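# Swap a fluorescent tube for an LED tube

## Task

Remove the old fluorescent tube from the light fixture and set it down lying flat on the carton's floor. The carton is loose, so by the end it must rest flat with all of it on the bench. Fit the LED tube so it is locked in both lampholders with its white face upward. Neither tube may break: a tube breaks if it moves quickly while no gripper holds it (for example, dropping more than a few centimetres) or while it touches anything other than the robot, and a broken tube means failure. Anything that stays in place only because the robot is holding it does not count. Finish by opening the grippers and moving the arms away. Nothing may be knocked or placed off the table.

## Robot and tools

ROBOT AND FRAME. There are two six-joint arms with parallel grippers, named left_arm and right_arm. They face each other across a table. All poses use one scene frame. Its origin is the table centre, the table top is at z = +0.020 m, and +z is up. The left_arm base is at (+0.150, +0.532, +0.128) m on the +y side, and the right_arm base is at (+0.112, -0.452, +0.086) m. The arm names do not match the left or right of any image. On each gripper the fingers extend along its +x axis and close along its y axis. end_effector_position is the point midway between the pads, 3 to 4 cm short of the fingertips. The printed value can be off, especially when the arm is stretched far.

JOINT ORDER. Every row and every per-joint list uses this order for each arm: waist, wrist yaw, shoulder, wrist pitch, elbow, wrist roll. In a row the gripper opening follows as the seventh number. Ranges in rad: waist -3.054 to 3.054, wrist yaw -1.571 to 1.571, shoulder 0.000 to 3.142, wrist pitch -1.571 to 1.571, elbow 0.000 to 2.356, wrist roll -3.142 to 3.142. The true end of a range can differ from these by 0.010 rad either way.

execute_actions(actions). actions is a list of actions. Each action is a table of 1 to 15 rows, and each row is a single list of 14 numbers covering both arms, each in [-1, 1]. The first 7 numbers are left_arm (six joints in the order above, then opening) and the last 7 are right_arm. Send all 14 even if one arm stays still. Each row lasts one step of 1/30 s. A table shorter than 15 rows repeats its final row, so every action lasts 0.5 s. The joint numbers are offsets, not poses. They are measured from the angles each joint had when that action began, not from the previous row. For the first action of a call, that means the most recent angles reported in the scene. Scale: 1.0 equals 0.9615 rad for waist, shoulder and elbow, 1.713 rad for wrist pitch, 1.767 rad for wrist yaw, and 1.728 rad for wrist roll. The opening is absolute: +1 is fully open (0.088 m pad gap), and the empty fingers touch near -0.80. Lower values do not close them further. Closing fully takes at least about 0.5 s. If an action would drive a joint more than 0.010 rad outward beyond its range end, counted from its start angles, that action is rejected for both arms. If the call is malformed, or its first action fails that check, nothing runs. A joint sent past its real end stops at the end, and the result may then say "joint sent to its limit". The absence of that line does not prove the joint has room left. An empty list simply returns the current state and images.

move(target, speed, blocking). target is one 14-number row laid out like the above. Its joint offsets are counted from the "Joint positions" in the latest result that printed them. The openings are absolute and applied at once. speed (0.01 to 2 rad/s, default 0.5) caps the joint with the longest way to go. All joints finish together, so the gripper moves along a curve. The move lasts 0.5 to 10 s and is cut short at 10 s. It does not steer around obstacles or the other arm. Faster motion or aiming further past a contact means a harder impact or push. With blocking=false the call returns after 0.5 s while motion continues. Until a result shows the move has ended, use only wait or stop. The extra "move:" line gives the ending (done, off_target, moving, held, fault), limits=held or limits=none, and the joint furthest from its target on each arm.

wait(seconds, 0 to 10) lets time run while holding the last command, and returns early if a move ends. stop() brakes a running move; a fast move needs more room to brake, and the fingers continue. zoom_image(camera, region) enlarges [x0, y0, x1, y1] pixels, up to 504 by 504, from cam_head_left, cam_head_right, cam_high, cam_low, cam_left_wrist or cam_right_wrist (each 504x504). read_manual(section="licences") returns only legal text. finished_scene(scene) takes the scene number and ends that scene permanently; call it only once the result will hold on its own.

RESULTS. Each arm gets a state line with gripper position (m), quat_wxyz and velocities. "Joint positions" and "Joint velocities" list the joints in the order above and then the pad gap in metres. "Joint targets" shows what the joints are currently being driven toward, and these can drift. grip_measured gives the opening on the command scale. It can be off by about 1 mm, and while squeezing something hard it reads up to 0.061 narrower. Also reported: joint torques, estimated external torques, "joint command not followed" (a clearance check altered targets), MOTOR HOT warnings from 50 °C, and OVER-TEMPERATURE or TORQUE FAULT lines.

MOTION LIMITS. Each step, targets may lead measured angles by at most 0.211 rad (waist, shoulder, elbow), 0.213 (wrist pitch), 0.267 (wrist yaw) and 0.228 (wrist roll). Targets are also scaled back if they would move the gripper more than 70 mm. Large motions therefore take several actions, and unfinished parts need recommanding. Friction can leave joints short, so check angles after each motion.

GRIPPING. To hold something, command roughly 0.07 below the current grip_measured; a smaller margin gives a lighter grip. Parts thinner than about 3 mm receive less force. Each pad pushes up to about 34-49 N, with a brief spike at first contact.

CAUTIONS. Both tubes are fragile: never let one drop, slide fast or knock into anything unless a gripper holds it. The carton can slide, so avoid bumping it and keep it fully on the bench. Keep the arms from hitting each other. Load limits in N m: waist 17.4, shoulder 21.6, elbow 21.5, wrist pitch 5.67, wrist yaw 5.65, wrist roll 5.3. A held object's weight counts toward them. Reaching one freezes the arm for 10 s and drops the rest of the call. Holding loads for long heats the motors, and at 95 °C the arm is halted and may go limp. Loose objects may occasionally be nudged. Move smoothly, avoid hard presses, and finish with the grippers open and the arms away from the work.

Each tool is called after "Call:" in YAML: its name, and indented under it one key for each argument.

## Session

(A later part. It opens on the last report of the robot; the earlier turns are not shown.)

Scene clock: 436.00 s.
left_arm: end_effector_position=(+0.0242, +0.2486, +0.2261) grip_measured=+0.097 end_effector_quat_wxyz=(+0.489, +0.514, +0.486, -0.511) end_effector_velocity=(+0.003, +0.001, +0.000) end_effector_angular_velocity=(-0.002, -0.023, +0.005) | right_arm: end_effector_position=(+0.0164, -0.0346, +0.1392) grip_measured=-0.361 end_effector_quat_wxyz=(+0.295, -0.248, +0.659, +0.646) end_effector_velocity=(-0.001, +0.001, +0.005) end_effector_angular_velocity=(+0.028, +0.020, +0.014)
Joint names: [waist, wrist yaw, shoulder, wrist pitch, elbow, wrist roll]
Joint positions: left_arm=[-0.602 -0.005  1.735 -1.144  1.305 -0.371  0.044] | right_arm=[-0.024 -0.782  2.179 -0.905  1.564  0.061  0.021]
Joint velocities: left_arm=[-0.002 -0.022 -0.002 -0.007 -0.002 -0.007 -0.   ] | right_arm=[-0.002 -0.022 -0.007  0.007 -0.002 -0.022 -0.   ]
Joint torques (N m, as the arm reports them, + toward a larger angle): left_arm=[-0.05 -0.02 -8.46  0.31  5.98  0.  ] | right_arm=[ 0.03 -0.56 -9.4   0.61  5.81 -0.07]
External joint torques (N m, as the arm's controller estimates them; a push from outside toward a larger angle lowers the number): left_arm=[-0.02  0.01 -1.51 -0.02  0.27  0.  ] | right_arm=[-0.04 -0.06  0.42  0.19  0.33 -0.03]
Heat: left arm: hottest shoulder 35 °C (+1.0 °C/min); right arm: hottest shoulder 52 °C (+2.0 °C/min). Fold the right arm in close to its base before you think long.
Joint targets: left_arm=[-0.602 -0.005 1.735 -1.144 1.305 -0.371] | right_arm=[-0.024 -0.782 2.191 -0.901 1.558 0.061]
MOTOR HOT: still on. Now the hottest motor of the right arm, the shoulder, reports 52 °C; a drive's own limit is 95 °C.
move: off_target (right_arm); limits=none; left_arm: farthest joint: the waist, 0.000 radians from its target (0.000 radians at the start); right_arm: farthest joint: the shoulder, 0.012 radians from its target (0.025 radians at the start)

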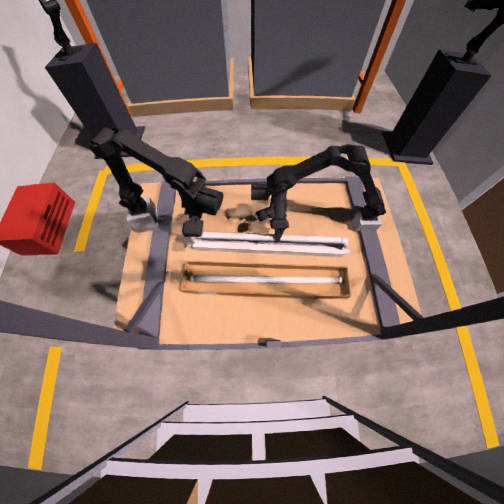

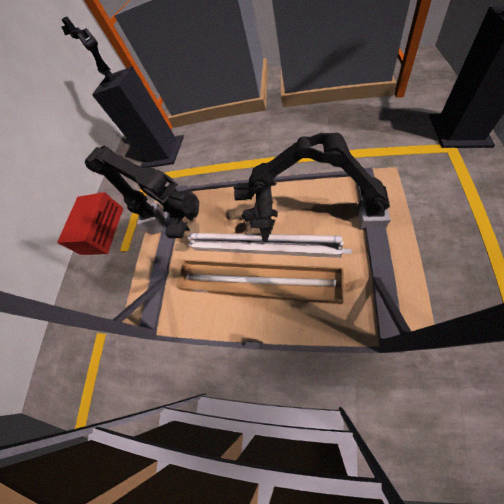

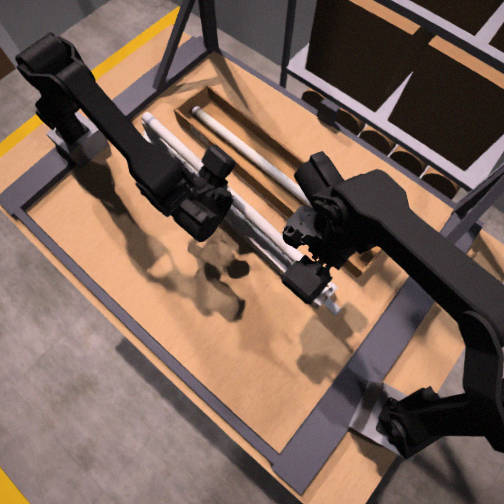

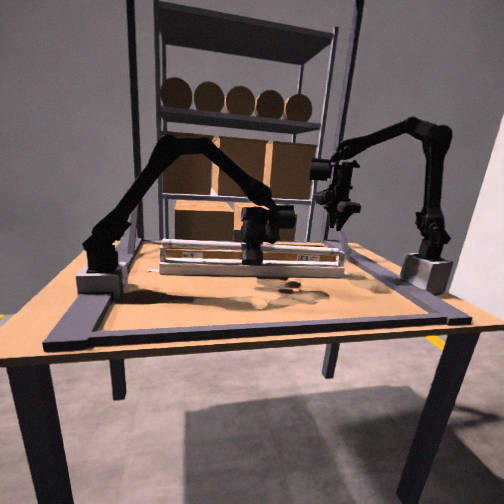

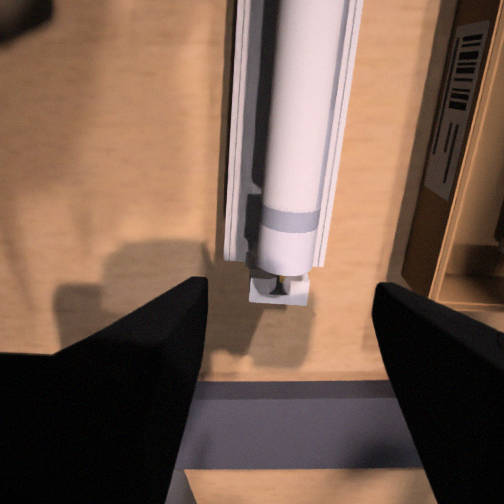

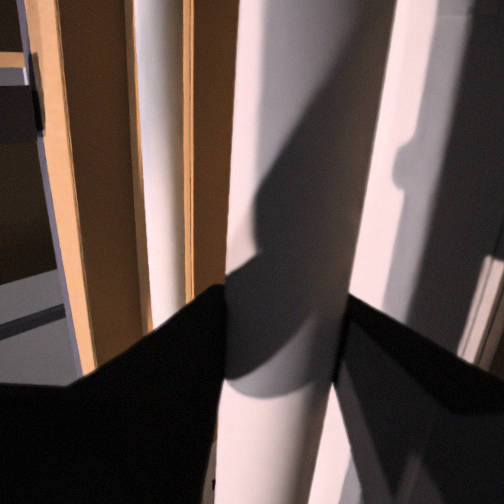

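Call:
move:
  target: [0,0,0,0,0,0,0.1,-0.004,0,0.038,-0.003,0.055,0,-0.42]
  speed: 0.04

Call:
zoom_image:
  camera: "cam_low"
  region: [150,225,210,270]

Call:
zoom_image:
  camera: "cam_left_wrist"
  region: [220,230,340,330]

Call:
zoom_image:
  camera: "cam_high"
  region: [130,100,180,150]

Scene clock: 443.77 s.
left_arm: end_effector_position=(+0.0242, +0.2486, +0.2261) grip_measured=+0.097 end_effector_quat_wxyz=(+0.489, +0.514, +0.486, -0.511) end_effector_velocity=(+0.001, +0.002, +0.000) end_effector_angular_velocity=(+0.010, +0.004, +0.010) | right_arm: end_effector_position=(+0.0165, -0.0309, +0.1370) grip_measured=-0.361 end_effector_quat_wxyz=(+0.293, -0.249, +0.663, +0.642) end_effector_velocity=(-0.001, -0.004, +0.001) end_effector_angular_velocity=(-0.021, +0.022, +0.004)
Joint names: [waist, wrist yaw, shoulder, wrist pitch, elbow, wrist roll]
Joint positions: left_arm=[-0.602 -0.005  1.735 -1.144  1.305 -0.371  0.044] | right_arm=[-0.024 -0.782  2.202 -0.921  1.594  0.062  0.021]
Joint velocities: left_arm=[ 0.002  0.007 -0.002 -0.007 -0.002 -0.007 -0.   ] | right_arm=[-0.002 -0.022  0.002 -0.022 -0.002 -0.007 -0.   ]
Joint torques (N m, as the arm reports them, + toward a larger angle): left_arm=[-0.04 -0.02 -8.45  0.31  5.98  0.  ] | right_arm=[-0.35 -0.56 -9.31  1.17  9.39 -0.05]
External joint torques (N m, as the arm's controller estimates them; a push from outside toward a larger angle lowers the number): left_arm=[-0.06  0.01 -1.51 -0.02  0.28  0.  ] | right_arm=[-0.35 -0.07  0.58  0.79  3.97 -0.01]
Heat: left arm: hottest shoulder 35 °C (+0.0 °C/min); right arm: hottest shoulder 51 °C (+2.0 °C/min). Fold the right arm in close to its base before you think long.
Joint targets: left_arm=[-0.602 -0.005 1.735 -1.144 1.305 -0.371] | right_arm=[-0.028 -0.782 2.215 -0.910 1.617 0.061]
MOTOR HOT: still on. Now the hottest motor of the right arm, the shoulder, reports 51 °C; a drive's own limit is 95 °C.
move: off_target (right_arm); limits=none; left_arm: farthest joint: the waist, 0.000 radians from its target (0.000 radians at the start); right_arm: farthest joint: the elbow, 0.023 radians from its target (0.053 radians at the start)

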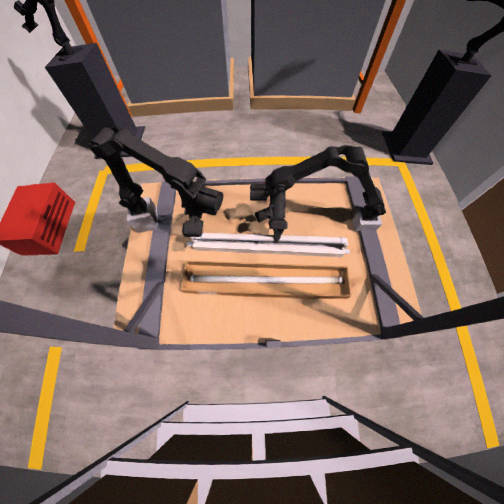

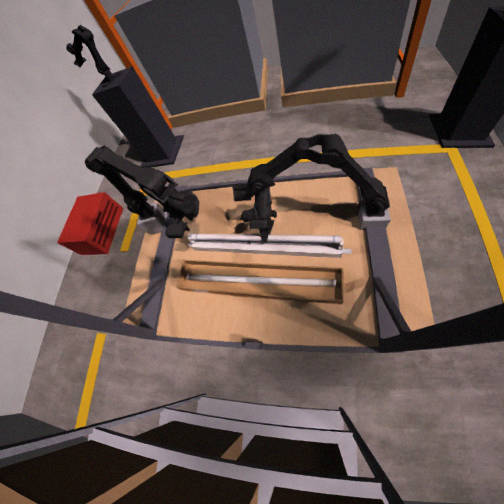

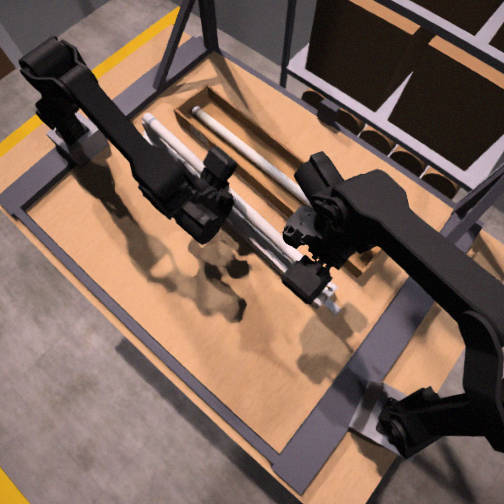

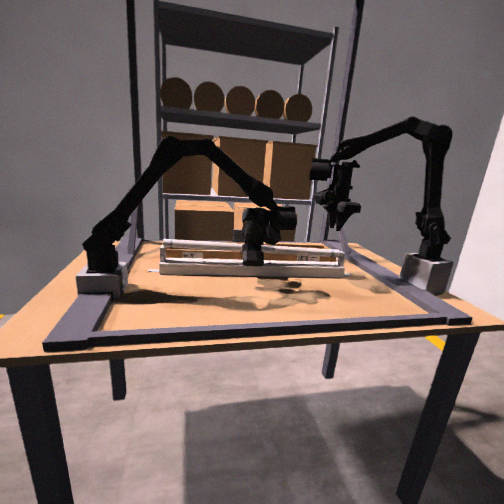

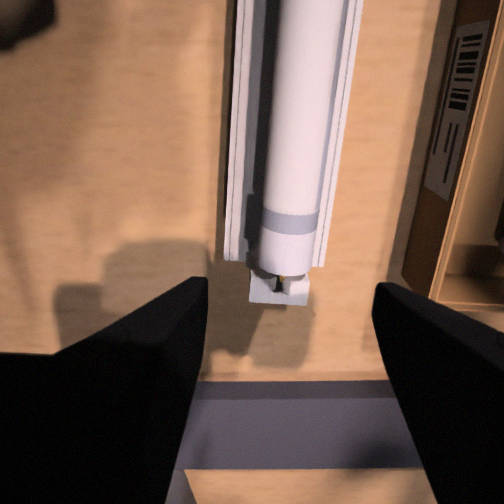

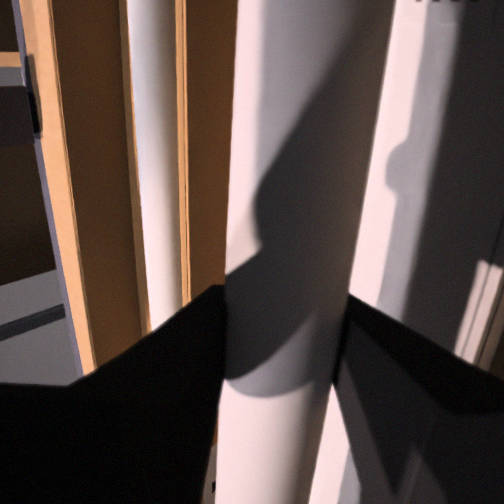

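Region (150, 225, 210, 270) of cam_low's 504x504 image, scaled by 8.400, with more detail than that image has; it fills the top 378 rows of this view, and the rest is white.

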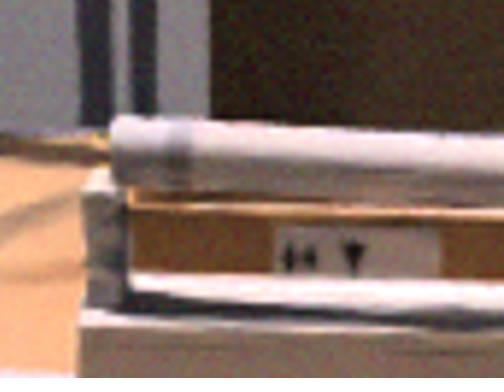

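Region (220, 230, 340, 330) of cam_left_wrist's 504x504 image, scaled by 4.200, with more detail than that image has.

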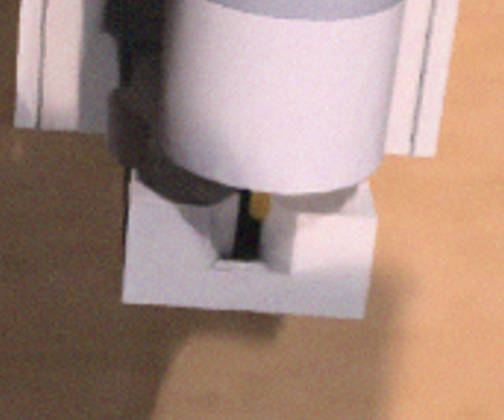

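Region (130, 100, 180, 150) of cam_high's 504x504 image, scaled by 10.080, with more detail than that image has.

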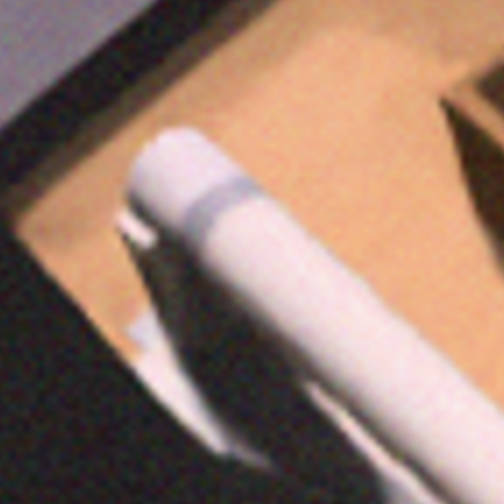

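Call:
move:
  target: [0,0,0,0,0,0,0.1,0,0,0.026,0.024,-0.01,0,-0.42]
  speed: 0.04

Call:
zoom_image:
  camera: "cam_low"
  region: [150,225,210,270]

Call:
zoom_image:
  camera: "cam_head_right"
  region: [310,220,360,265]

Call:
zoom_image:
  camera: "cam_high"
  region: [130,100,180,150]

Scene clock: 456.13 s.
left_arm: end_effector_position=(+0.0242, +0.2486, +0.2261) grip_measured=+0.097 end_effector_quat_wxyz=(+0.489, +0.514, +0.486, -0.511) end_effector_velocity=(+0.001, +0.002, +0.000) end_effector_angular_velocity=(+0.010, +0.004, +0.010) | right_arm: end_effector_position=(+0.0157, -0.0310, +0.1342) grip_measured=-0.361 end_effector_quat_wxyz=(+0.293, -0.248, +0.662, +0.644) end_effector_velocity=(-0.004, -0.006, -0.001) end_effector_angular_velocity=(-0.036, +0.023, -0.002)
Joint names: [waist, wrist yaw, shoulder, wrist pitch, elbow, wrist roll]
Joint positions: left_arm=[-0.602 -0.005  1.735 -1.144  1.305 -0.371  0.044] | right_arm=[-0.022 -0.785  2.203 -0.904  1.582  0.063  0.021]
Joint velocities: left_arm=[ 0.002  0.007 -0.002 -0.007 -0.002 -0.007 -0.   ] | right_arm=[ 0.002 -0.022  0.002 -0.022 -0.007  0.007 -0.   ]
Joint torques (N m, as the arm reports them, + toward a larger angle): left_arm=[-0.04 -0.02 -8.45  0.31  5.97  0.  ] | right_arm=[ 0.08 -0.42 -8.07  1.96  6.92 -0.12]
External joint torques (N m, as the arm's controller estimates them; a push from outside toward a larger angle lowers the number): left_arm=[-0.09  0.01 -1.53 -0.01  0.29  0.  ] | right_arm=[ 0.02  0.07  1.73  1.58  1.58 -0.08]
Heat: left arm: hottest shoulder 35 °C (+0.0 °C/min); right arm: hottest shoulder 50 °C (-2.0 °C/min). Fold the right arm in close to its base before you think long.
Joint targets: left_arm=[-0.602 -0.005 1.735 -1.144 1.305 -0.371] | right_arm=[-0.023 -0.782 2.227 -0.880 1.584 0.062]
MOTOR HOT: still on. Now the hottest motor of the right arm, the shoulder, reports 50 °C; a drive's own limit is 95 °C.
move: off_target (right_arm); limits=none; left_arm: farthest joint: the waist, 0.000 radians from its target (0.000 radians at the start); right_arm: farthest joint: the shoulder, 0.024 radians from its target (0.025 radians at the start)

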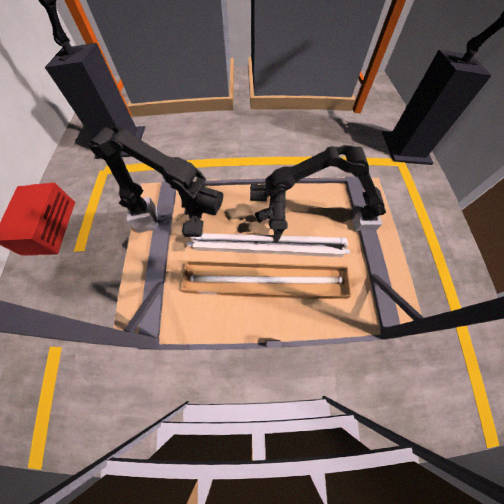

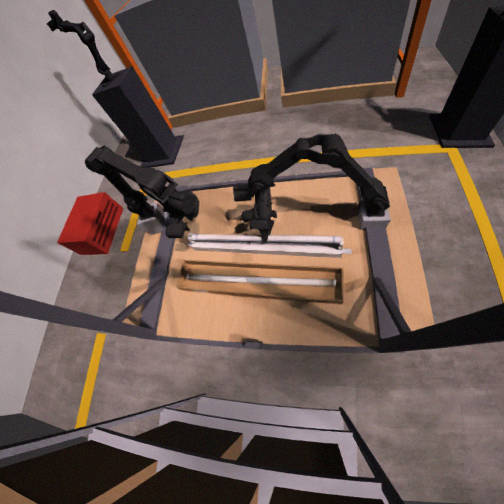

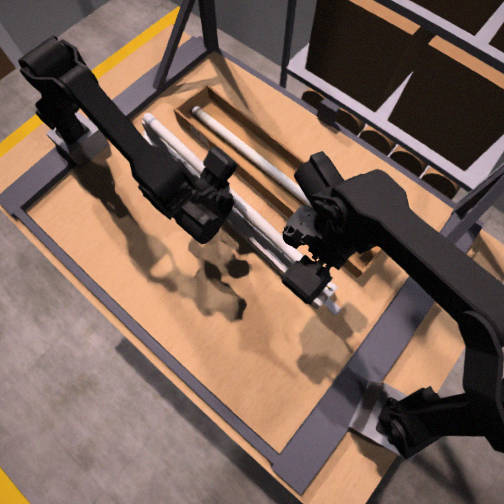

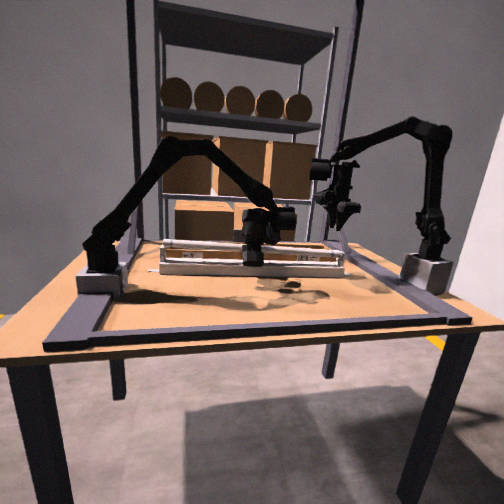

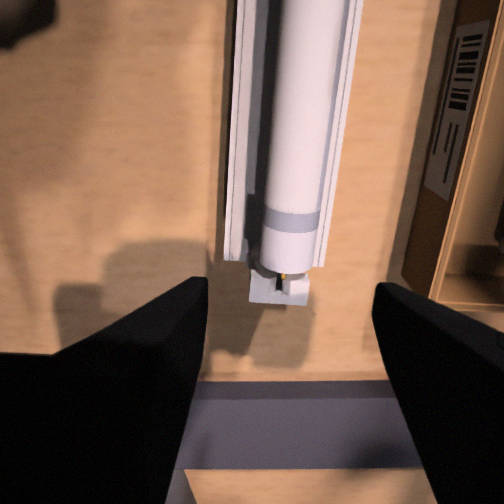

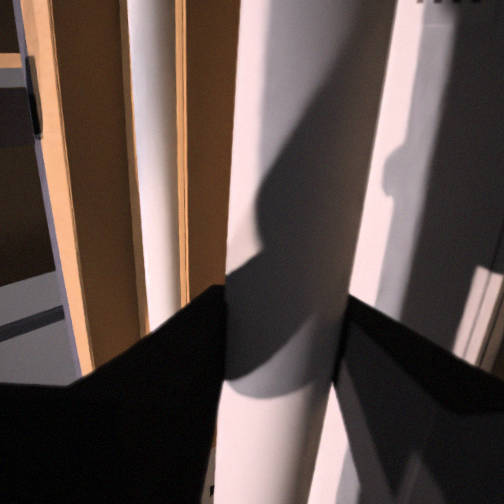

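Region (150, 225, 210, 270) of cam_low's 504x504 image, scaled by 8.400, with more detail than that image has; it fills the top 378 rows of this view, and the rest is white.

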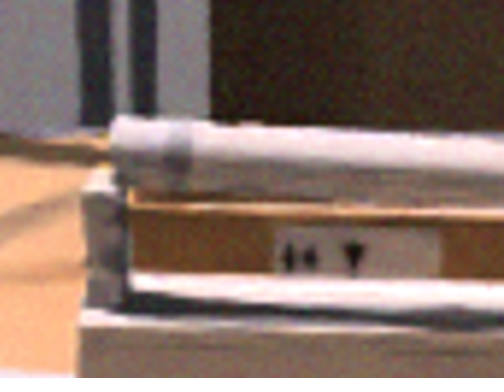

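Region (310, 220, 360, 265) of cam_head_right's 504x504 image, scaled by 10.080, with more detail than that image has; it fills the top 454 rows of this view, and the rest is white.

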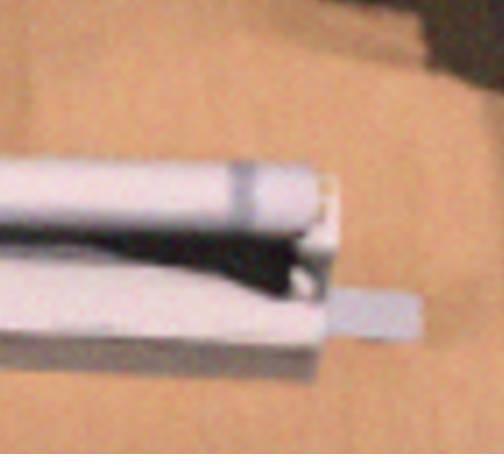

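Region (130, 100, 180, 150) of cam_high's 504x504 image, scaled by 10.080, with more detail than that image has.

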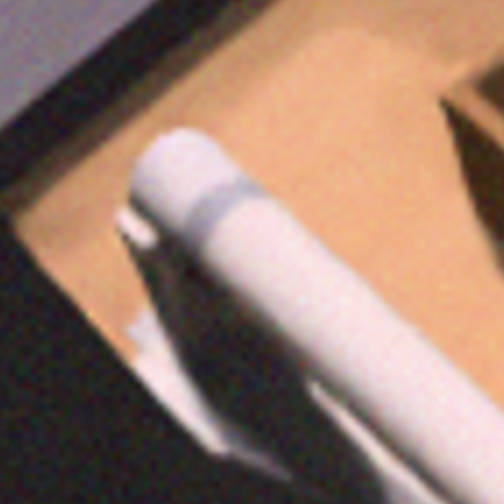

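Call:
move:
  target: [0,0,0,0,0,0,0.1,-0.016,0,0.012,0.006,0,0,-0.42]
  speed: 0.02

Call:
zoom_image:
  camera: "cam_head_right"
  region: [310,220,360,265]

Call:
zoom_image:
  camera: "cam_high"
  region: [130,100,180,150]

Scene clock: 466.93 s.
left_arm: end_effector_position=(+0.0242, +0.2486, +0.2261) grip_measured=+0.097 end_effector_quat_wxyz=(+0.489, +0.514, +0.486, -0.511) end_effector_velocity=(+0.001, +0.002, +0.000) end_effector_angular_velocity=(+0.004, -0.010, +0.005) | right_arm: end_effector_position=(+0.0172, -0.0310, +0.1342) grip_measured=-0.361 end_effector_quat_wxyz=(+0.294, -0.246, +0.664, +0.643) end_effector_velocity=(+0.000, -0.002, +0.001) end_effector_angular_velocity=(-0.002, +0.007, +0.003)
Joint names: [waist, wrist yaw, shoulder, wrist pitch, elbow, wrist roll]
Joint positions: left_arm=[-0.602 -0.005  1.735 -1.144  1.305 -0.371  0.044] | right_arm=[-0.026 -0.786  2.203 -0.905  1.582  0.065  0.021]
Joint velocities: left_arm=[-0.002 -0.007 -0.002 -0.007 -0.002 -0.007  0.   ] | right_arm=[-0.002 -0.007 -0.002 -0.007 -0.002 -0.007  0.   ]
Joint torques (N m, as the arm reports them, + toward a larger angle): left_arm=[-0.04 -0.02 -8.47  0.31  5.98  0.  ] | right_arm=[-0.73 -0.5  -9.48  1.15  6.84 -0.1 ]
External joint torques (N m, as the arm's controller estimates them; a push from outside toward a larger angle lowers the number): left_arm=[-0.04  0.01 -1.56 -0.01  0.33  0.  ] | right_arm=[-0.74 -0.01  0.4   0.75  1.43 -0.06]
Heat: left arm: hottest shoulder 35 °C (-1.0 °C/min); right arm: hottest shoulder 49 °C (-4.0 °C/min). Fold the right arm in close to its base before you think long.
Joint targets: left_arm=[-0.602 -0.005 1.735 -1.144 1.305 -0.371] | right_arm=[-0.038 -0.785 2.215 -0.893 1.582 0.063]
MOTOR HOT: still on. Now the hottest motor of the right arm, the shoulder, reports 49 °C; a drive's own limit is 95 °C.
move: off_target (right_arm); limits=none; left_arm: farthest joint: the waist, 0.000 radians from its target (0.000 radians at the start); right_arm: farthest joint: the waist, 0.011 radians from its target (0.015 radians at the start)

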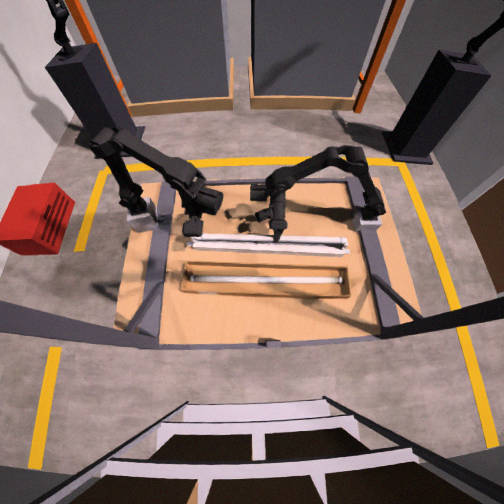

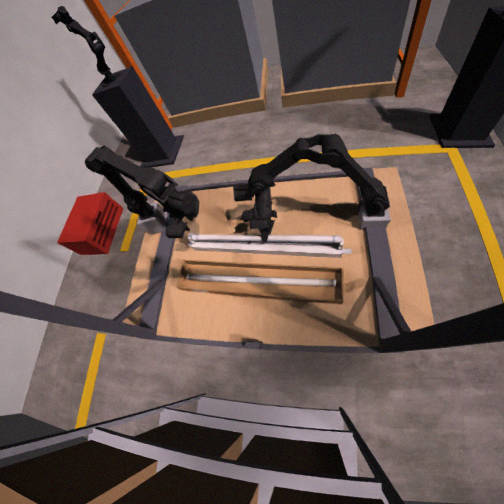

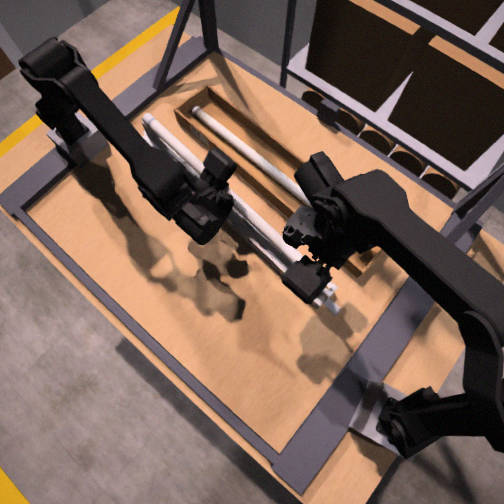

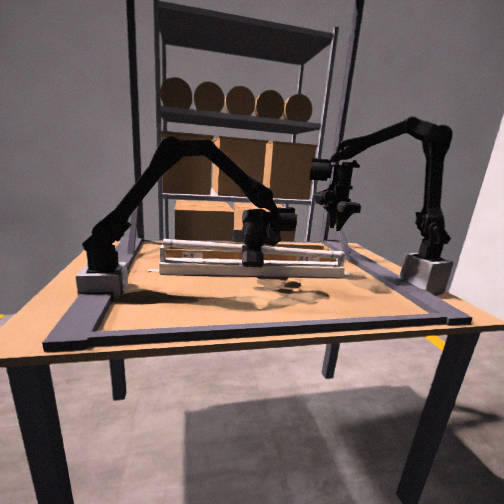

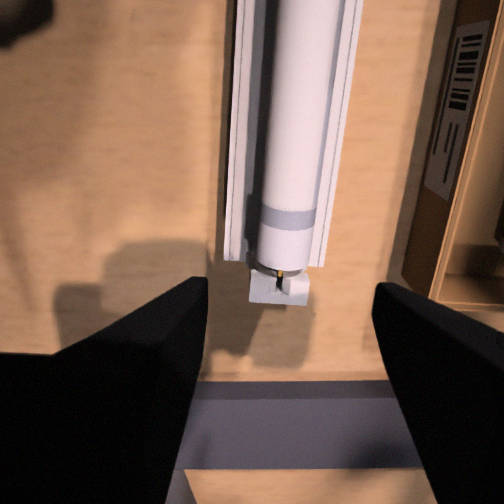

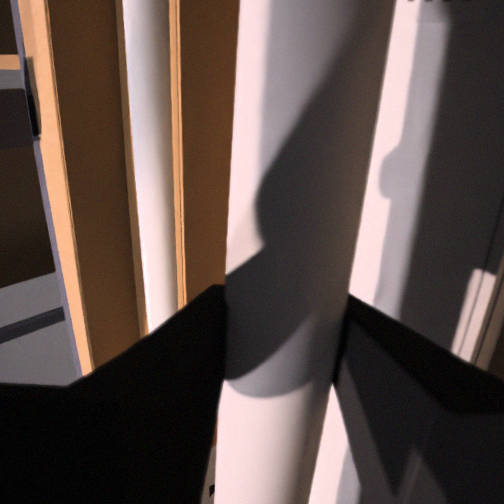

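Region (310, 220, 360, 265) of cam_head_right's 504x504 image, scaled by 10.080, with more detail than that image has; it fills the top 454 rows of this view, and the rest is white.

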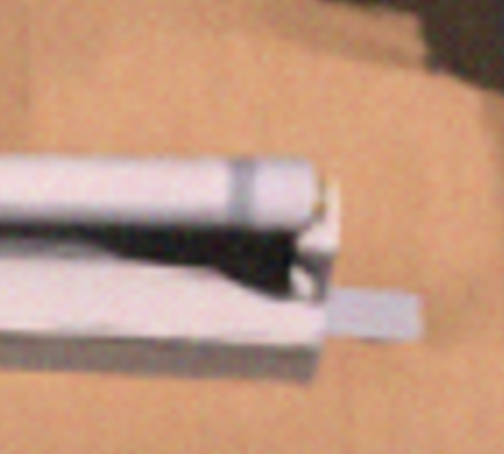

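Region (130, 100, 180, 150) of cam_high's 504x504 image, scaled by 10.080, with more detail than that image has.

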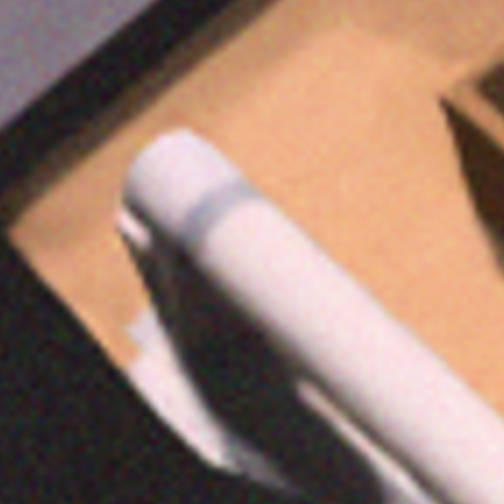

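Call:
move:
  target: [0,0,0,0,0,0,0.1,0,0,-0.05,0.004,0.012,0,-0.42]
  speed: 0.04

Call:
zoom_image:
  camera: "cam_low"
  region: [150,225,210,270]

Call:
zoom_image:
  camera: "cam_low"
  region: [295,225,355,270]

Call:
zoom_image:
  camera: "cam_left_wrist"
  region: [220,230,340,330]

Scene clock: 479.63 s.
left_arm: end_effector_position=(+0.0242, +0.2486, +0.2261) grip_measured=+0.097 end_effector_quat_wxyz=(+0.489, +0.514, +0.486, -0.511) end_effector_velocity=(+0.001, +0.002, -0.001) end_effector_angular_velocity=(+0.008, -0.012, +0.005) | right_arm: end_effector_position=(+0.0172, -0.0307, +0.1413) grip_measured=-0.361 end_effector_quat_wxyz=(+0.297, -0.244, +0.660, +0.645) end_effector_velocity=(-0.001, -0.002, +0.003) end_effector_angular_velocity=(-0.012, +0.023, -0.006)
Joint names: [waist, wrist yaw, shoulder, wrist pitch, elbow, wrist roll]
Joint positions: left_arm=[-0.602 -0.005  1.735 -1.144  1.305 -0.371  0.044] | right_arm=[-0.026 -0.784  2.185 -0.909  1.582  0.07   0.021]
Joint velocities: left_arm=[-0.002 -0.007  0.002 -0.007 -0.002 -0.007 -0.   ] | right_arm=[-0.002 -0.022 -0.002 -0.007 -0.002  0.007 -0.   ]
Joint torques (N m, as the arm reports them, + toward a larger angle): left_arm=[-0.04 -0.02 -8.46  0.31  5.97  0.  ] | right_arm=[  0.02  -0.61 -13.99   1.16   8.16  -0.22]
External joint torques (N m, as the arm's controller estimates them; a push from outside toward a larger angle lowers the number): left_arm=[-0.07  0.01 -1.56 -0.02  0.29  0.  ] | right_arm=[ 0.01 -0.12 -4.16  0.74  2.7  -0.18]
Heat: left arm: hottest shoulder 35 °C (+0.0 °C/min); right arm: hottest shoulder 49 °C (-4.0 °C/min). Fold the right arm in close to its base before you think long.
Joint targets: left_arm=[-0.602 -0.005 1.735 -1.144 1.305 -0.371] | right_arm=[-0.026 -0.786 2.155 -0.898 1.593 0.065]
MOTOR HOT: still on. Now the hottest motor of the right arm, the shoulder, reports 49 °C; a drive's own limit is 95 °C.
move: off_target (right_arm); limits=none; left_arm: farthest joint: the waist, 0.000 radians from its target (0.000 radians at the start); right_arm: farthest joint: the shoulder, 0.030 radians from its target (0.048 radians at the start)

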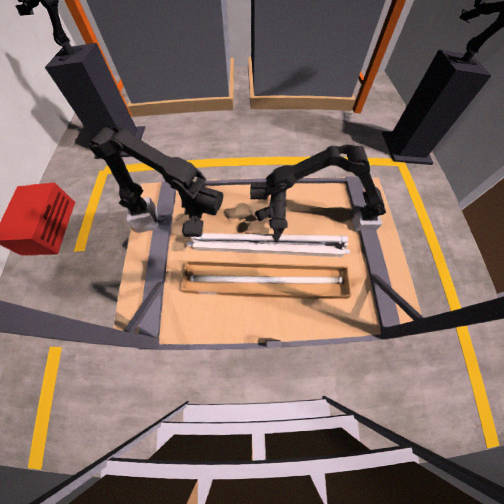

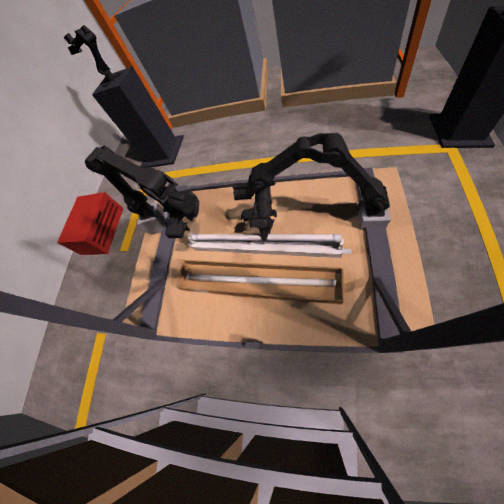

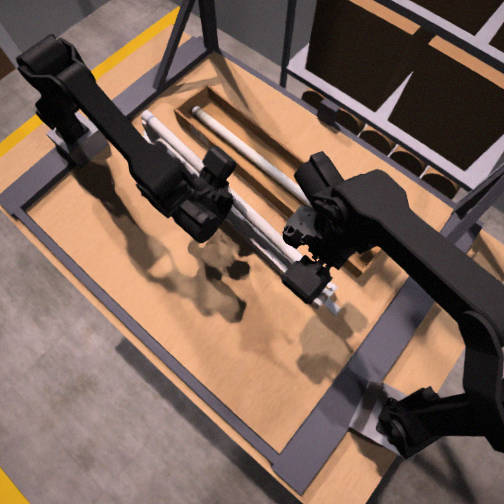

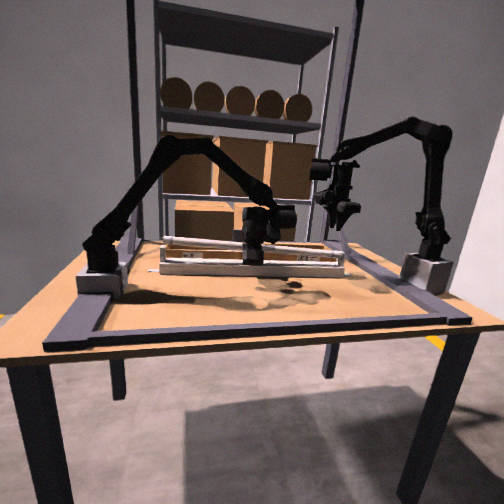

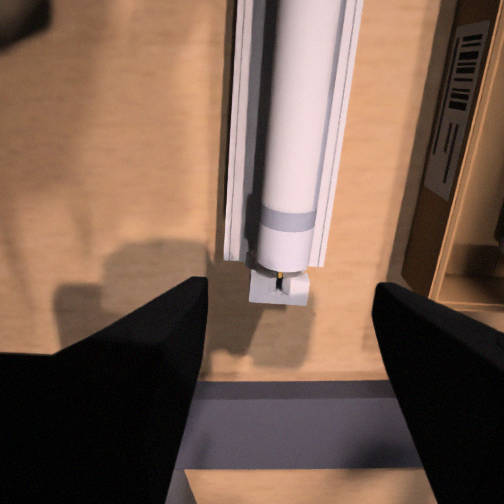

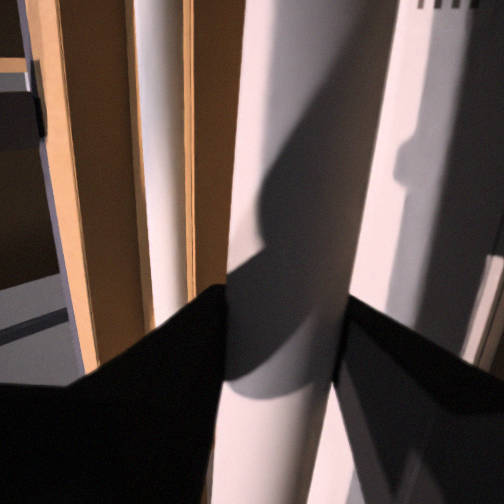

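Region (150, 225, 210, 270) of cam_low's 504x504 image, scaled by 8.400, with more detail than that image has; it fills the top 378 rows of this view, and the rest is white.

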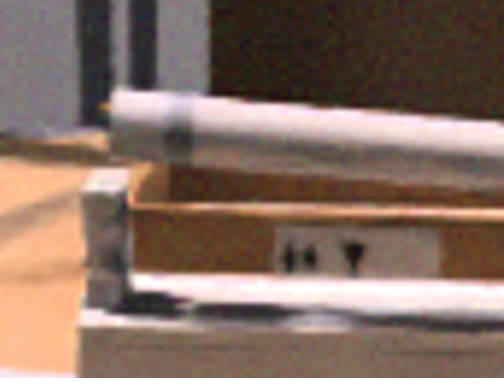

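Region (295, 225, 355, 270) of cam_low's 504x504 image, scaled by 8.400, with more detail than that image has; it fills the top 378 rows of this view, and the rest is white.

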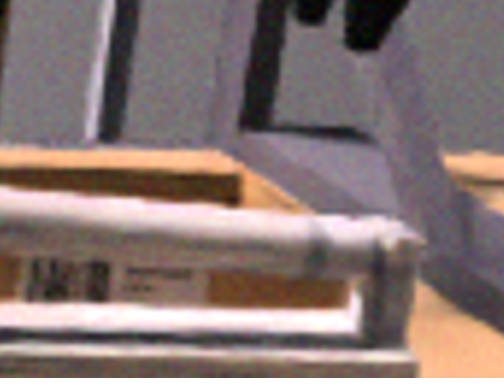

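Region (220, 230, 340, 330) of cam_left_wrist's 504x504 image, scaled by 4.200, with more detail than that image has.

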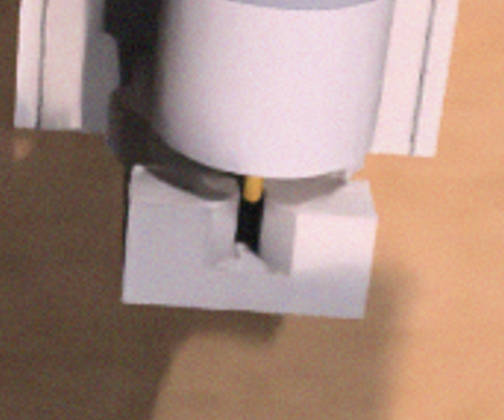

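Call:
zoom_image:
  camera: "cam_high"
  region: [130,100,170,140]

Call:
zoom_image:
  camera: "cam_head_right"
  region: [320,225,355,260]

Region (130, 100, 170, 140) of cam_high's 504x504 image, scaled by 12.600, with more detail than that image has.

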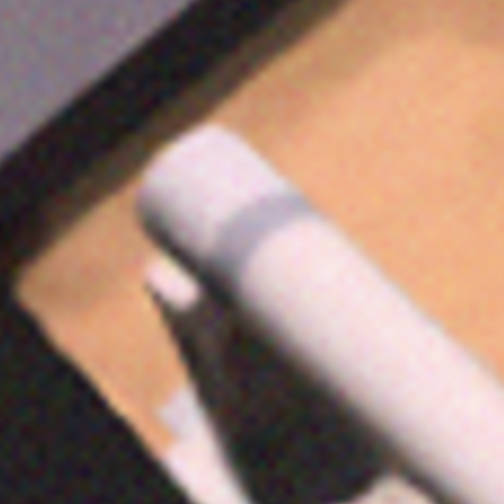

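Region (320, 225, 355, 260) of cam_head_right's 504x504 image, scaled by 14.400, with more detail than that image has.

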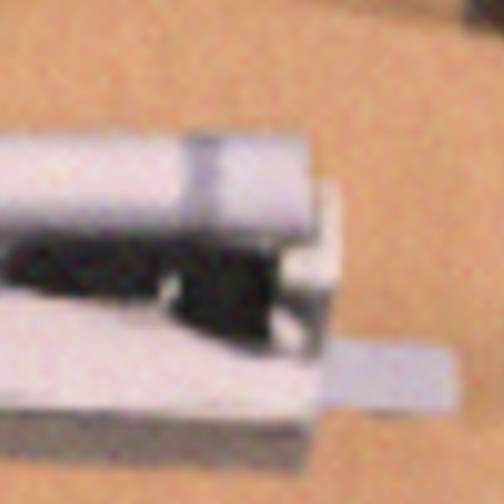

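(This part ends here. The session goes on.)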